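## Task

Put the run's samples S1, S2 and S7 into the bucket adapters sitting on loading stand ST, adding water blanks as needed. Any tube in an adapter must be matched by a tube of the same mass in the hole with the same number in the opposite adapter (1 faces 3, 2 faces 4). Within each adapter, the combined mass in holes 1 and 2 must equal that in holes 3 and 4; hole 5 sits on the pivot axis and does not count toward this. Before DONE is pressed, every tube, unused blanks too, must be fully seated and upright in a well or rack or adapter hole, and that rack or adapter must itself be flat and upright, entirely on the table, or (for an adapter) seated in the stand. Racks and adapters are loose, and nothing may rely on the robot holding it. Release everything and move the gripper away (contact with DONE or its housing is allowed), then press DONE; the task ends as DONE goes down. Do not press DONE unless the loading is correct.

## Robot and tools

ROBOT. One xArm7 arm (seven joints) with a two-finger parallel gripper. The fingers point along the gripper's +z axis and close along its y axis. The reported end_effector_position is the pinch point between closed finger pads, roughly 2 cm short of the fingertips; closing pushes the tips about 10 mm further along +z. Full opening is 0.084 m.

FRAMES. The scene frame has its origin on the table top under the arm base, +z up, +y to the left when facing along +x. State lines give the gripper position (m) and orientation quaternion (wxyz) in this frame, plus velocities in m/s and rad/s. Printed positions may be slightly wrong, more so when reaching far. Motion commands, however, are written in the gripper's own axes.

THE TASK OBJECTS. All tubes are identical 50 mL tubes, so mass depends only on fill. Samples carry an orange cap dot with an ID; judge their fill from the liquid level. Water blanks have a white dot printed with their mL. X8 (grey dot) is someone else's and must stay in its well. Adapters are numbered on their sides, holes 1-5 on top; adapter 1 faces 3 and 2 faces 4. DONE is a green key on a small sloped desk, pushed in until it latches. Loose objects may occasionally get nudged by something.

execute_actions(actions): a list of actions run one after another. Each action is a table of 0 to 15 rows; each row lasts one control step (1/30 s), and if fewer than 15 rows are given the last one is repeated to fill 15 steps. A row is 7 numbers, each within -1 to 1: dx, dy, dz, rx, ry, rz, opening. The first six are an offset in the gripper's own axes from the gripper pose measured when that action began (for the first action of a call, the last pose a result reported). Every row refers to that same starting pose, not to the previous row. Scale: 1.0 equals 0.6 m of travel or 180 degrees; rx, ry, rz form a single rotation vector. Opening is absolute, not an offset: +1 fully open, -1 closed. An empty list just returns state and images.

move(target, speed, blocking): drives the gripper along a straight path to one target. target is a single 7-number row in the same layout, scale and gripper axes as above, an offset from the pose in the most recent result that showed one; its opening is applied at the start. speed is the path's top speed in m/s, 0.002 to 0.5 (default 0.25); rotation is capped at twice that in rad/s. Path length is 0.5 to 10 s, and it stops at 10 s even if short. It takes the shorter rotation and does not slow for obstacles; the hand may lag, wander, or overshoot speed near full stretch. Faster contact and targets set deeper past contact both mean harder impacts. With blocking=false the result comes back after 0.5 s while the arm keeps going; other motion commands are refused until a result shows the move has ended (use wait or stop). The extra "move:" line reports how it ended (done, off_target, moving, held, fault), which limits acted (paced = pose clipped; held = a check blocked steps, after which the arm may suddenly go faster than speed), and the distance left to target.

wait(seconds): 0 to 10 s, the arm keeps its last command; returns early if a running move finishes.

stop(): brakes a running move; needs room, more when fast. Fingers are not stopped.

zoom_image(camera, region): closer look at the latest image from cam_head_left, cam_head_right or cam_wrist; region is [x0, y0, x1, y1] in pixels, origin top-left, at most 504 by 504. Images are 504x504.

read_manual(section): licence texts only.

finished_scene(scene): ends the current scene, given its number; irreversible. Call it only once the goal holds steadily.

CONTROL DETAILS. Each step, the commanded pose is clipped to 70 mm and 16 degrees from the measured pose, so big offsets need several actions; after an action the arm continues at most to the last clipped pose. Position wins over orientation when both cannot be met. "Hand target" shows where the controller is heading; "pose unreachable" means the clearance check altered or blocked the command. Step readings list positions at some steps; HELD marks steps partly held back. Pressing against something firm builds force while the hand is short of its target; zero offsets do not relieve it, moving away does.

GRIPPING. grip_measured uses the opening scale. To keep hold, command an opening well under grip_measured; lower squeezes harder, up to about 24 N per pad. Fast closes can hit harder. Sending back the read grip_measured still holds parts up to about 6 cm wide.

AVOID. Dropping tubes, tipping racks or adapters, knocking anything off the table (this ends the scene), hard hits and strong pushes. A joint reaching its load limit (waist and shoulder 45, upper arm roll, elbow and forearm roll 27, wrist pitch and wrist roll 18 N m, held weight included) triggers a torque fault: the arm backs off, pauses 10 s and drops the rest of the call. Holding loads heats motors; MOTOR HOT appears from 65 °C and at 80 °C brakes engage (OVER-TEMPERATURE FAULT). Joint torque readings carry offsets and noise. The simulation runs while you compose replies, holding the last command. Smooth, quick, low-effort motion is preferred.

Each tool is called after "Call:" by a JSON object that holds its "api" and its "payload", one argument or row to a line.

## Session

Call:
{"api": "execute_actions", "payload": {
  "actions": []
}}

Call:
{"api": "zoom_image", "payload": {
  "camera": "cam_head_left",
  "region": [130, 130, 400, 340]
}}

Scene clock: 0.00 s.
end_effector_position=(+0.1965, +0.0008, +0.3815) grip_measured=+1.00 end_effector_quat_wxyz=(+0.513, +0.818, -0.250, +0.069) end_effector_velocity=(-0.000, +0.000, -0.000) end_effector_angular_velocity=(-0.001, -0.000, +0.000)
Joint positions: [-0.071 -0.626  0.862  0.599 -0.389  1.736  1.083  0.084]
Joint velocities: [ 0.001 -0.     0.    -0.001  0.     0.     0.001 -0.   ]
Joint torques (N m, as the arm reports them, + toward a larger angle): no reading
Motor temperatures (°C, as the motors report them): [41 34 37 38 40 38 38]
Hand target: +0.196, +0.001, +0.382; +0.513, +0.818, -0.250, +0.069
camera_calibration (this result's frames):
cam_wrist: T_world_to_cam=[[-0.458642, -0.349142, 0.817158, -0.189968], [-0.879656, 0.308682, -0.361831, 0.381281], [-0.125911, -0.884768, -0.448699, 0.328684], [0, 0, 0, 1]] pos_world=[0.289654, 0.106789, 0.440673]

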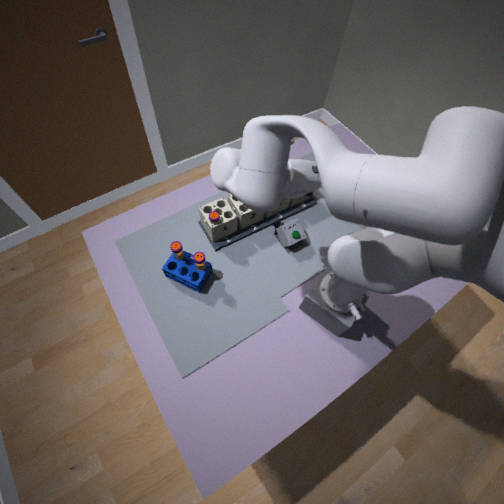

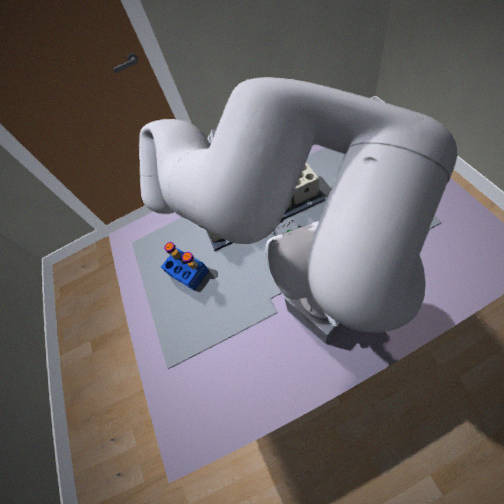

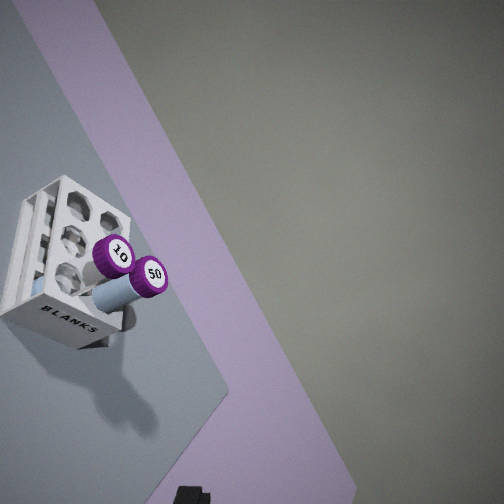

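Region (130, 130, 400, 340) of cam_head_left's 504x504 image, scaled by 1.867, with more detail than that image has.

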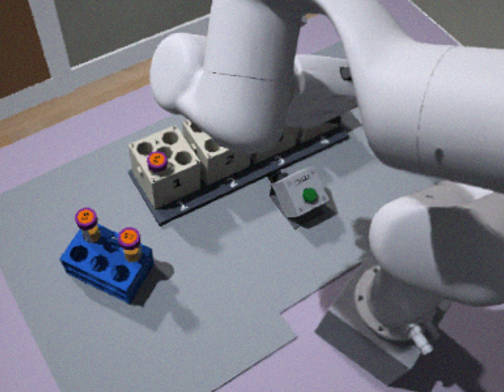

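Call:
{"api": "zoom_image", "payload": {
  "camera": "cam_head_left",
  "region": [155, 200, 245, 295]
}}

Call:
{"api": "zoom_image", "payload": {
  "camera": "cam_head_right",
  "region": [150, 235, 215, 295]
}}

Region (155, 200, 245, 295) of cam_head_left's 504x504 image, scaled by 5.305, with more detail than that image has; it fills the left 477 columns of this view, and the rest is white.

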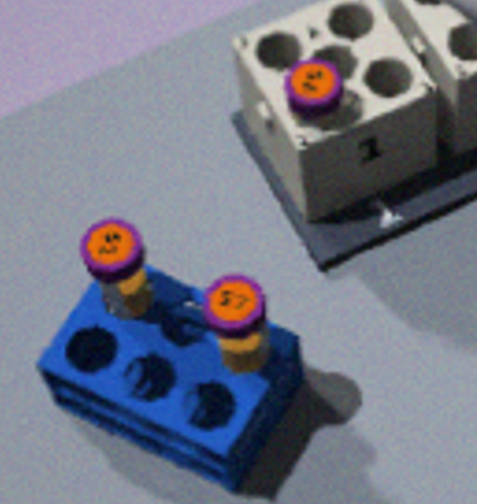

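Region (150, 235, 215, 295) of cam_head_right's 504x504 image, scaled by 7.754, with more detail than that image has; it fills the top 465 rows of this view, and the rest is white.

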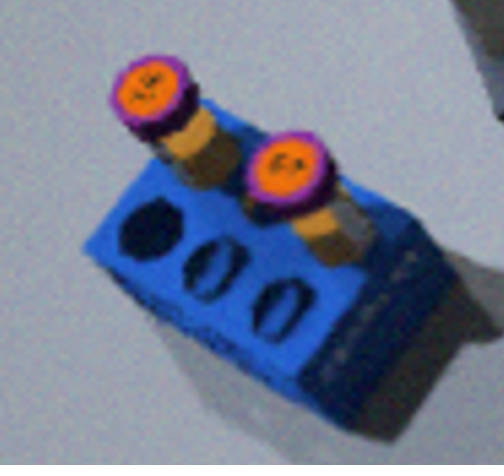

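Call:
{"api": "move", "payload": {
  "target": [0.107,-0.45,-0.2,0.348,-0.047,-0.17,0.4],
  "speed": 0.3
}}

Scene clock: 12.63 s.
end_effector_position=(+0.3993, +0.1785, +0.2445) grip_measured=+0.39 end_effector_quat_wxyz=(+0.000, +1.000, +0.002, +0.000) end_effector_velocity=(+0.000, -0.002, -0.001) end_effector_angular_velocity=(+0.001, +0.002, -0.002)
Joint positions: [-0.08   0.015  0.6    0.843 -0.012  0.831  0.426  0.061]
Joint velocities: [-0.002  0.003 -0.002 -0.001  0.001 -0.001 -0.002 -0.   ]
Joint torques (N m, as the arm reports them, + toward a larger angle): [ -0.4  -11.6   -0.18  15.33  -0.33  -1.08  -0.35]
Motor temperatures (°C, as the motors report them): [41 34 37 39 41 38 38]
Hand target: +0.399, +0.178, +0.244; +0.000, +1.000, +0.002, -0.000
Off the commanded pose: 0.001 m, 0 deg.
move: done
camera_calibration (this result's frames):
cam_wrist: T_world_to_cam=[[0.0275761, -0.99959, 0.00769241, 0.196971], [-0.999297, -0.0277618, -0.0251812, 0.480792], [0.0253844, -0.00699261, -0.999653, 0.367609], [0, 0, 0, 1]] pos_world=[0.465691, 0.212808, 0.378073]

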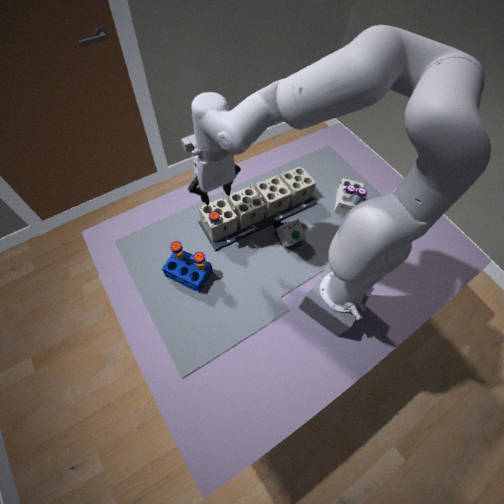

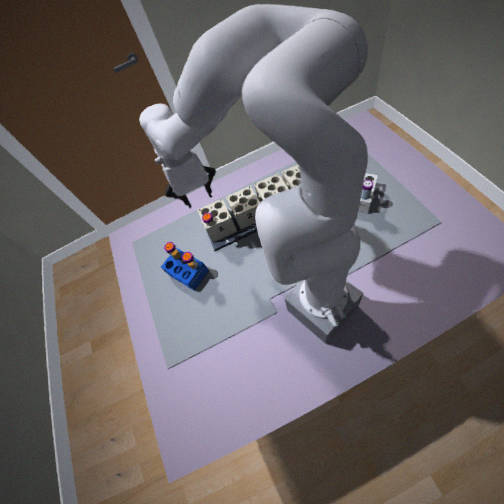

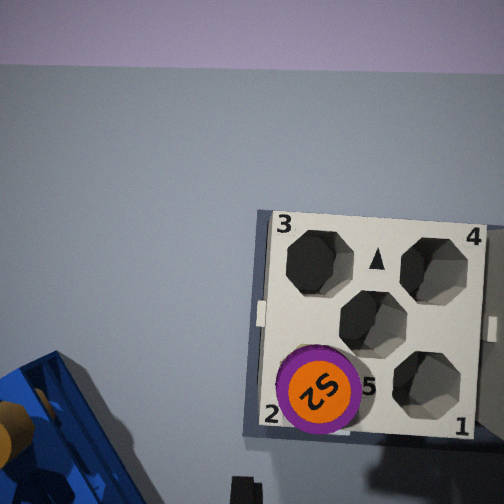

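Call:
{"api": "move", "payload": {
  "target": [0.025,-0.008,0.19,0,0,0,0.4],
  "speed": 0.12
}}

Call:
{"api": "move", "payload": {
  "target": [0,0,0,0,0,0,-0.5]
}}

Call:
{"api": "move", "payload": {
  "target": [0,0,-0.17,0,0,0,-0.5],
  "speed": 0.12
}}

Call:
{"api": "move", "payload": {
  "target": [0.044,0.045,0,0,0,0,-0.5],
  "speed": 0.1
}}

Scene clock: 19.17 s.
end_effector_position=(+0.4152, +0.1832, +0.1310) grip_measured=+0.39 end_effector_quat_wxyz=(+0.000, +1.000, +0.002, +0.001) end_effector_velocity=(-0.003, -0.002, -0.003) end_effector_angular_velocity=(-0.003, +0.008, -0.001)
Joint positions: [-0.01   0.357  0.507  0.843 -0.334  0.551  0.655  0.061]
Joint velocities: [ 0.001  0.004 -0.003 -0.004 -0.002  0.001  0.001 -0.   ]
Joint torques (N m, as the arm reports them, + toward a larger angle): [ -0.23 -15.56   4.17  12.67  -0.32  -1.05  -0.26]
Motor temperatures (°C, as the motors report them): [41 34 37 39 40 38 38]
Hand target: +0.415, +0.183, +0.131; +0.001, +1.000, +0.002, +0.000
Off the commanded pose: 0.001 m, 0 deg.
move: done
camera_calibration (this result's frames):
cam_wrist: T_world_to_cam=[[0.0271575, -0.999596, 0.00833987, 0.202174], [-0.999273, -0.02737, -0.026521, 0.494039], [0.0267386, -0.00761356, -0.999613, 0.253354], [0, 0, 0, 1]] pos_world=[0.481415, 0.217543, 0.264673]

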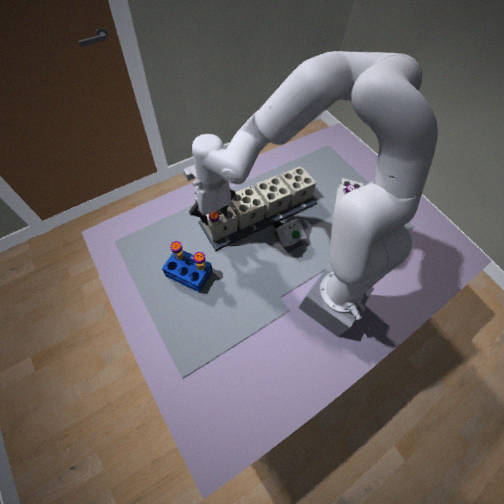

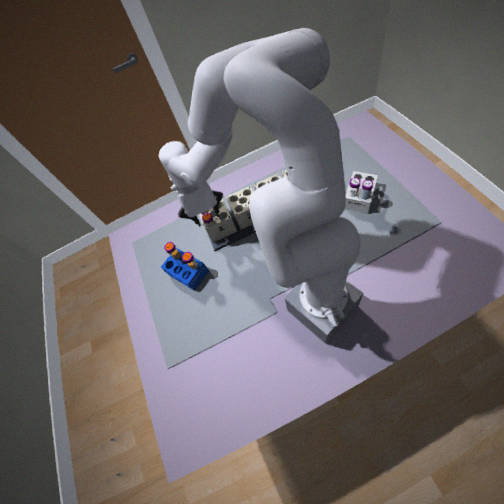

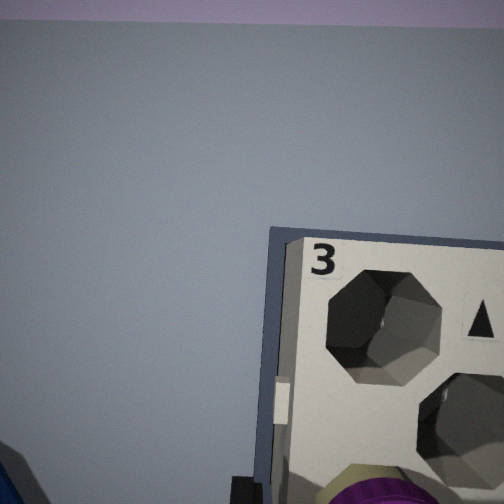

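Scene clock: 19.67 s.
end_effector_position=(+0.4153, +0.1832, +0.1312) grip_measured=-0.26 end_effector_quat_wxyz=(+0.000, +1.000, +0.002, +0.001) end_effector_velocity=(+0.000, -0.001, -0.000) end_effector_angular_velocity=(-0.000, +0.001, -0.001)
Joint positions: [-0.01   0.357  0.507  0.843 -0.334  0.551  0.655  0.033]
Joint velocities: [-0.002  0.001  0.     0.    -0.     0.001 -0.     0.   ]
Joint torques (N m, as the arm reports them, + toward a larger angle): [ -0.51 -15.24   3.87  12.31  -0.47  -0.97  -0.24]
Motor temperatures (°C, as the motors report them): [41 34 37 39 40 38 38]
Hand target: +0.415, +0.183, +0.131; +0.000, +1.000, +0.002, +0.001
Off the commanded pose: 0.000 m, 0 deg.
move: done
camera_calibration (this result's frames):
cam_wrist: T_world_to_cam=[[0.0271711, -0.999597, 0.00825267, 0.202227], [-0.999264, -0.0273838, -0.0268663, 0.494208], [0.0270815, -0.00751661, -0.999605, 0.253308], [0, 0, 0, 1]] pos_world=[0.48149, 0.217583, 0.264817]

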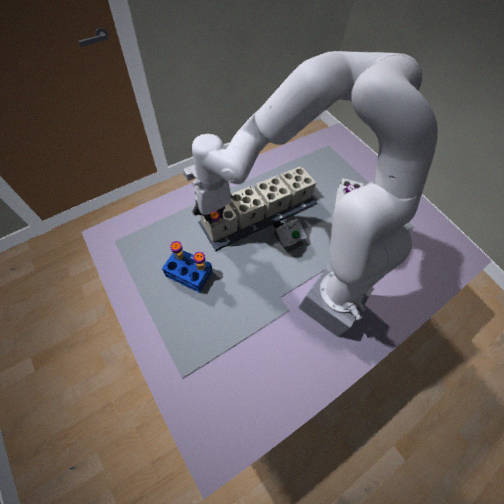

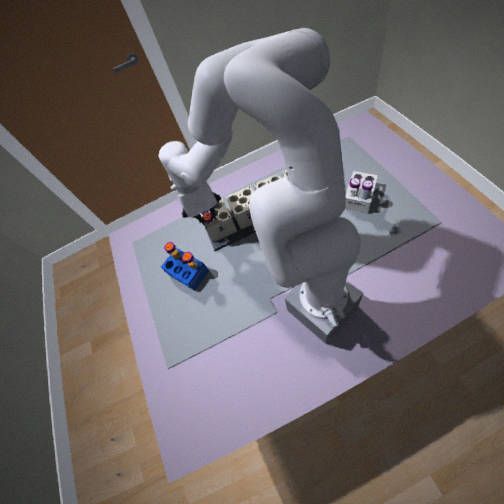

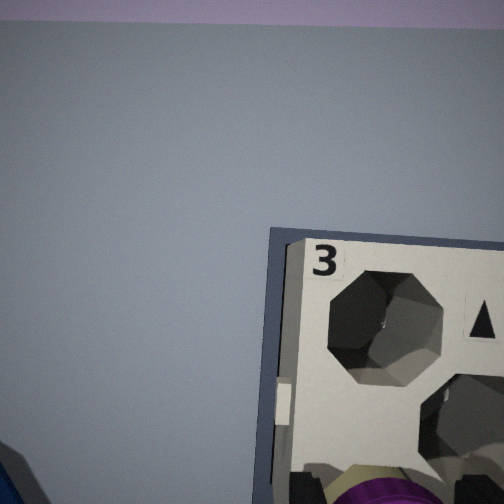

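Scene clock: 20.93 s.
end_effector_position=(+0.4143, +0.1833, +0.2326) grip_measured=-0.26 end_effector_quat_wxyz=(+0.000, +1.000, +0.002, +0.000) end_effector_velocity=(+0.003, +0.002, +0.004) end_effector_angular_velocity=(+0.003, -0.010, +0.001)
Joint positions: [-0.083  0.098  0.605  0.888 -0.078  0.808  0.471  0.033]
Joint velocities: [ 0.    -0.004  0.001  0.007  0.002 -0.    -0.001  0.   ]
Joint torques (N m, as the arm reports them, + toward a larger angle): [ -0.42 -12.87   1.1   15.43  -0.26  -1.08  -0.35]
Motor temperatures (°C, as the motors report them): [41 34 37 40 40 38 38]
Hand target: +0.415, +0.183, +0.233; +0.000, +1.000, +0.002, +0.001
Off the commanded pose: 0.001 m, 0 deg.
move: done
camera_calibration (this result's frames):
cam_wrist: T_world_to_cam=[[0.0275434, -0.999591, 0.00770547, 0.201464], [-0.999293, -0.0277309, -0.0253993, 0.49569], [0.0256026, -0.00700044, -0.999648, 0.355316], [0, 0, 0, 1]] pos_world=[0.480693, 0.217615, 0.366229]

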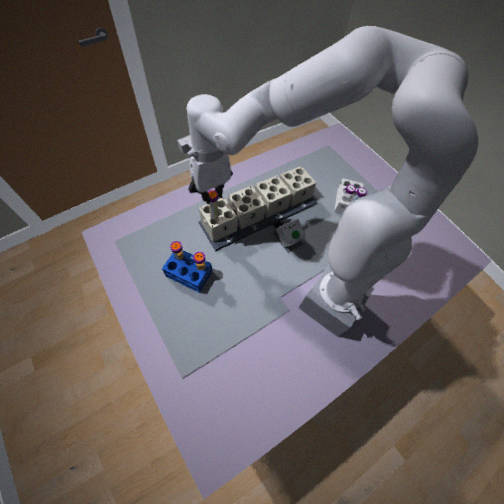

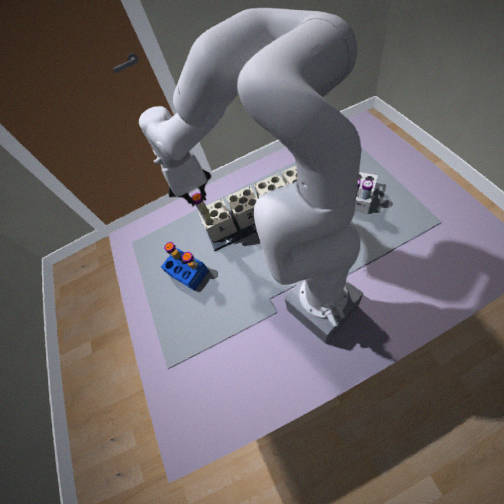

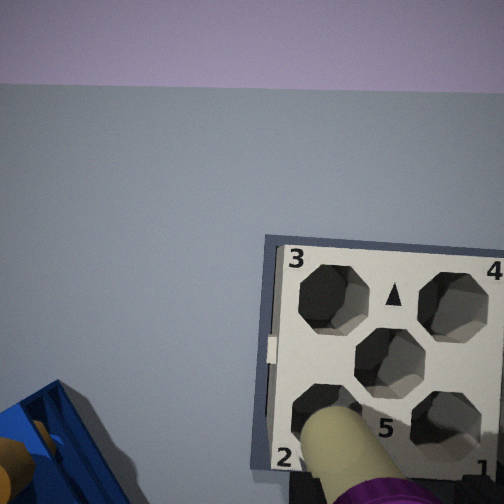

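Scene clock: 21.70 s.
end_effector_position=(+0.4405, +0.1569, +0.2328) grip_measured=-0.26 end_effector_quat_wxyz=(+0.000, +1.000, +0.002, +0.000) end_effector_velocity=(-0.001, +0.002, +0.000) end_effector_angular_velocity=(+0.000, +0.001, +0.004)
Joint positions: [-0.117  0.147  0.569  0.944 -0.108  0.823  0.418  0.033]
Joint velocities: [ 0.001  0.     0.003  0.001  0.     0.002 -0.     0.   ]
Joint torques (N m, as the arm reports them, + toward a larger angle): [ -0.71 -13.89   1.3   15.49  -0.38  -1.09  -0.22]
Motor temperatures (°C, as the motors report them): [41 34 37 40 40 38 38]
Hand target: +0.441, +0.156, +0.233; +0.000, +1.000, +0.002, +0.000
Off the commanded pose: 0.001 m, 0 deg.
move: done
camera_calibration (this result's frames):
cam_wrist: T_world_to_cam=[[0.0285867, -0.999564, 0.00739524, 0.17398], [-0.999265, -0.0287657, -0.0253519, 0.521282], [0.0255536, -0.00666508, -0.999651, 0.354566], [0, 0, 0, 1]] pos_world=[0.506865, 0.191262, 0.366371]

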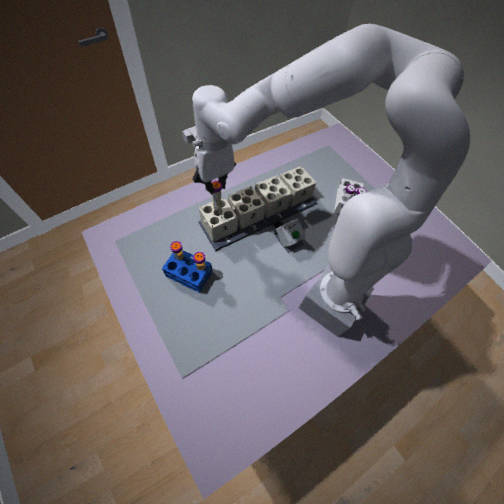

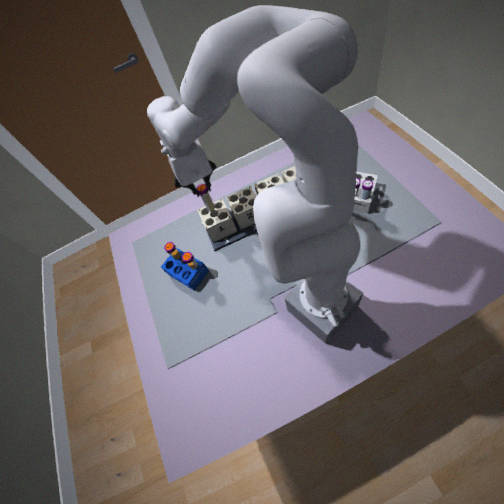

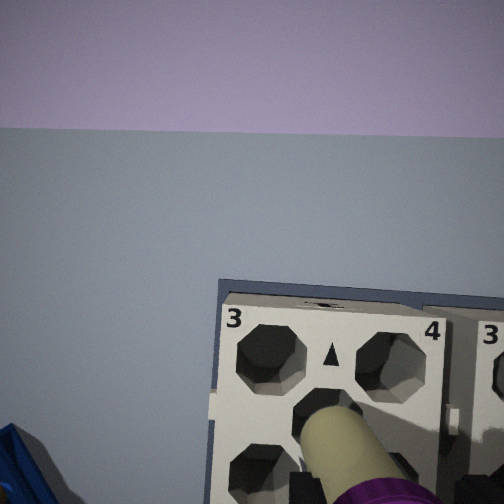

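Call:
{"api": "move", "payload": {
  "target": [-0.002,0.002,0.167,0,0,0,-0.5],
  "speed": 0.06
}}

Call:
{"api": "move", "payload": {
  "target": [0,0,0,0,0,0,0.4]
}}

Call:
{"api": "move", "payload": {
  "target": [0,0,-0.1,0,0,0,0.4]
}}

Call:
{"api": "move", "payload": {
  "target": [-0.1,-0.29,0,0,0,0,0.4],
  "speed": 0.3
}}

Scene clock: 27.87 s.
end_effector_position=(+0.4399, +0.1555, +0.1327) grip_measured=-0.26 end_effector_quat_wxyz=(+0.000, +1.000, +0.002, +0.001) end_effector_velocity=(-0.000, +0.000, -0.000) end_effector_angular_velocity=(-0.001, -0.001, +0.002)
Joint positions: [-0.051  0.381  0.478  0.892 -0.323  0.573  0.568  0.033]
Joint velocities: [ 0.001  0.    -0.    -0.    -0.003 -0.     0.001 -0.   ]
Joint torques (N m, as the arm reports them, + toward a larger angle): [ -0.85 -16.38   3.63  13.13  -0.39  -1.06  -0.21]
Motor temperatures (°C, as the motors report them): [41 34 37 40 40 38 38]
Hand target: +0.440, +0.155, +0.133; +0.000, +1.000, +0.002, +0.000
Off the commanded pose: 0.001 m, 0 deg.
move: done
camera_calibration (this result's frames):
cam_wrist: T_world_to_cam=[[0.0281931, -0.99957, 0.00809346, 0.173399], [-0.999267, -0.0283925, -0.0256715, 0.518037], [0.0258902, -0.00736377, -0.999638, 0.254514], [0, 0, 0, 1]] pos_world=[0.506179, 0.189907, 0.266317]

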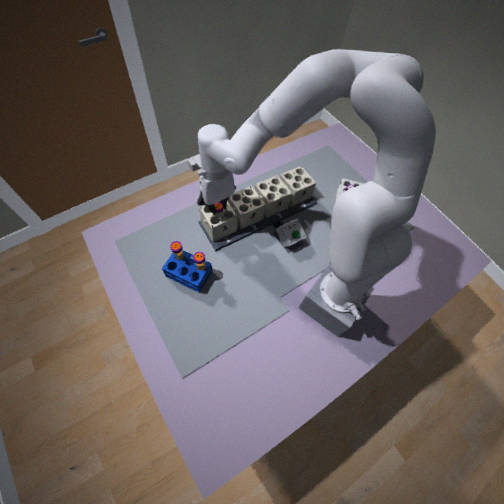

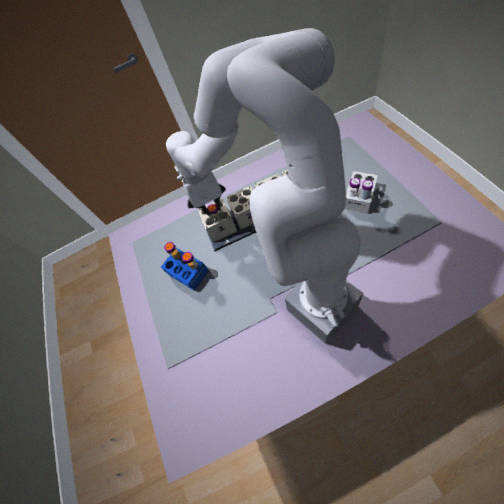

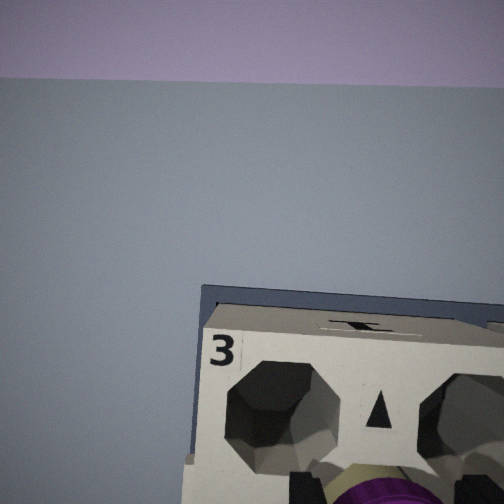

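Scene clock: 28.37 s.
end_effector_position=(+0.4399, +0.1555, +0.1328) grip_measured=+0.39 end_effector_quat_wxyz=(+0.000, +1.000, +0.002, +0.001) end_effector_velocity=(-0.000, +0.000, -0.000) end_effector_angular_velocity=(+0.001, +0.001, -0.001)
Joint positions: [-0.051  0.381  0.478  0.892 -0.323  0.573  0.568  0.061]
Joint velocities: [-0.     0.     0.     0.     0.001  0.     0.001  0.   ]
Joint torques (N m, as the arm reports them, + toward a larger angle): [ -0.28 -16.05   4.01  12.85  -0.48  -0.96  -0.26]
Motor temperatures (°C, as the motors report them): [41 34 37 40 40 38 38]
Hand target: +0.440, +0.155, +0.133; +0.000, +1.000, +0.002, +0.001
Off the commanded pose: 0.000 m, 0 deg.
move: done
camera_calibration (this result's frames):
cam_wrist: T_world_to_cam=[[0.028148, -0.999571, 0.00810568, 0.173395], [-0.999267, -0.0283481, -0.0257369, 0.518067], [0.0259557, -0.0073753, -0.999636, 0.254511], [0, 0, 0, 1]] pos_world=[0.506201, 0.189884, 0.266346]

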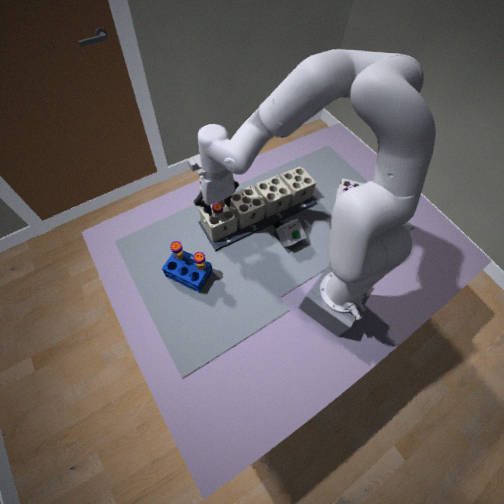

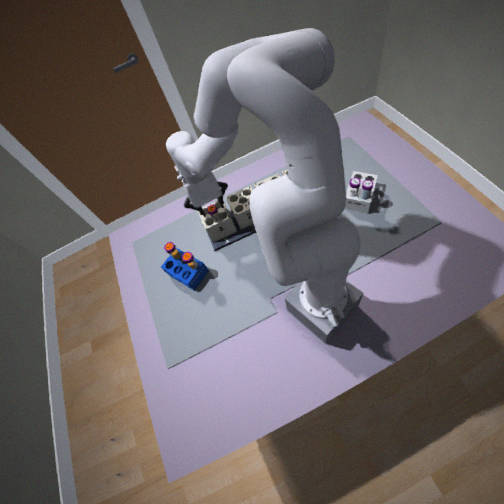

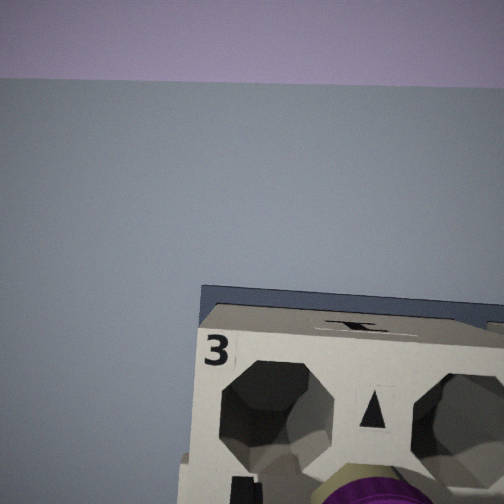

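Scene clock: 29.20 s.
end_effector_position=(+0.4392, +0.1555, +0.1922) grip_measured=+0.39 end_effector_quat_wxyz=(+0.000, +1.000, +0.002, -0.000) end_effector_velocity=(+0.004, +0.003, +0.005) end_effector_angular_velocity=(+0.003, -0.011, +0.004)
Joint positions: [-0.099  0.231  0.544  0.906 -0.182  0.716  0.469  0.061]
Joint velocities: [ 0.002 -0.004  0.002  0.008  0.001  0.    -0.001  0.   ]
Joint torques (N m, as the arm reports them, + toward a larger angle): [ -0.41 -14.75   2.71  14.24  -0.38  -0.97  -0.24]
Motor temperatures (°C, as the motors report them): [41 34 37 40 40 38 38]
Hand target: +0.440, +0.156, +0.193; +0.000, +1.000, +0.002, +0.000
Off the commanded pose: 0.001 m, 0 deg.
move: done
camera_calibration (this result's frames):
cam_wrist: T_world_to_cam=[[0.0283639, -0.999567, 0.00788033, 0.17287], [-0.999299, -0.0285472, -0.024217, 0.518615], [0.0244314, -0.00718792, -0.999676, 0.314573], [0, 0, 0, 1]] pos_world=[0.505662, 0.189861, 0.325668]

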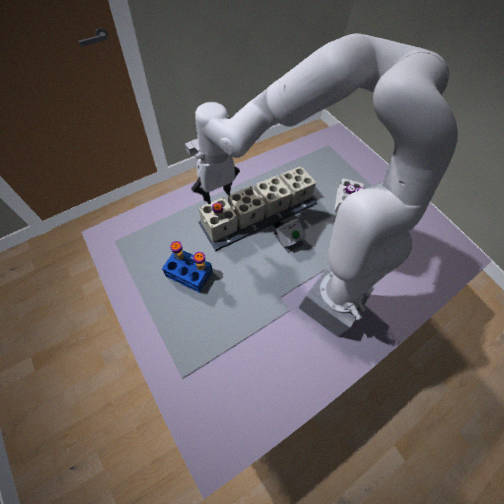

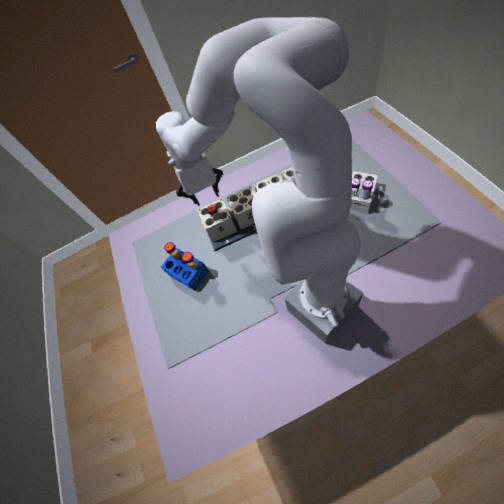

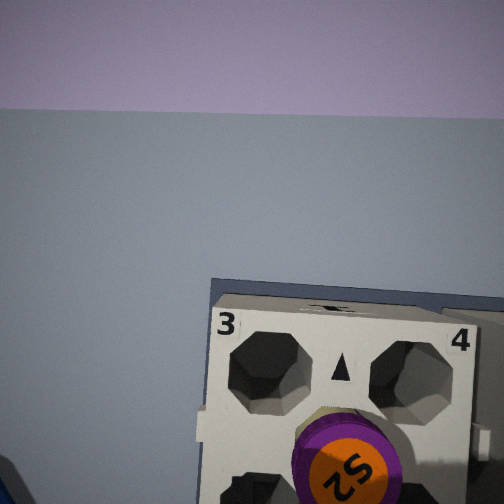

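Scene clock: 30.33 s.
end_effector_position=(+0.3793, +0.3280, +0.1918) grip_measured=+0.39 end_effector_quat_wxyz=(+0.001, +1.000, +0.001, -0.000) end_effector_velocity=(-0.007, +0.009, +0.002) end_effector_angular_velocity=(+0.005, -0.000, +0.020)
Joint positions: [ 0.212  0.365  0.628  1.054 -0.306  0.779  0.928  0.061]
Joint velocities: [ 0.011 -0.001  0.012  0.001  0.001 -0.     0.001 -0.   ]
Joint torques (N m, as the arm reports them, + toward a larger angle): [ -0.87 -16.12   5.38  14.48  -0.35  -1.    -0.29]
Motor temperatures (°C, as the motors report them): [41 34 37 40 40 38 38]
Hand target: +0.379, +0.329, +0.192; +0.001, +1.000, +0.002, -0.000
Off the commanded pose: 0.002 m, 0 deg.
move: done
camera_calibration (this result's frames):
cam_wrist: T_world_to_cam=[[0.0264139, -0.999602, 0.00989203, 0.34735], [-0.999344, -0.02665, -0.0245406, 0.463146], [0.0247944, -0.00923733, -0.99965, 0.31743], [0, 0, 0, 1]] pos_world=[0.445797, 0.362487, 0.325249]

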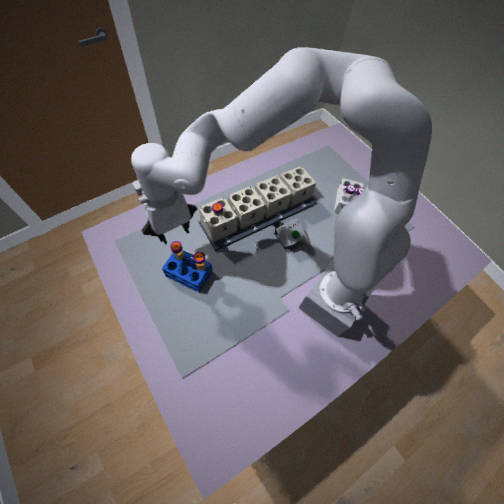

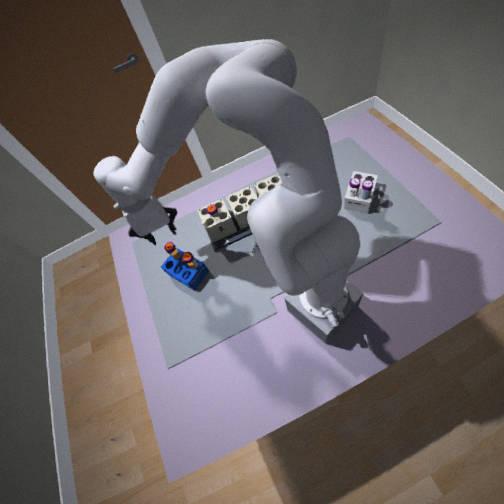

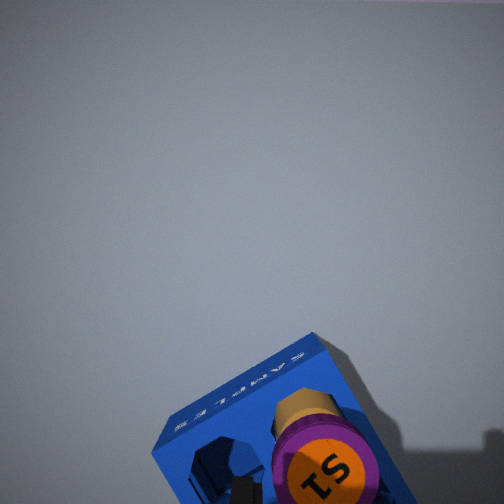

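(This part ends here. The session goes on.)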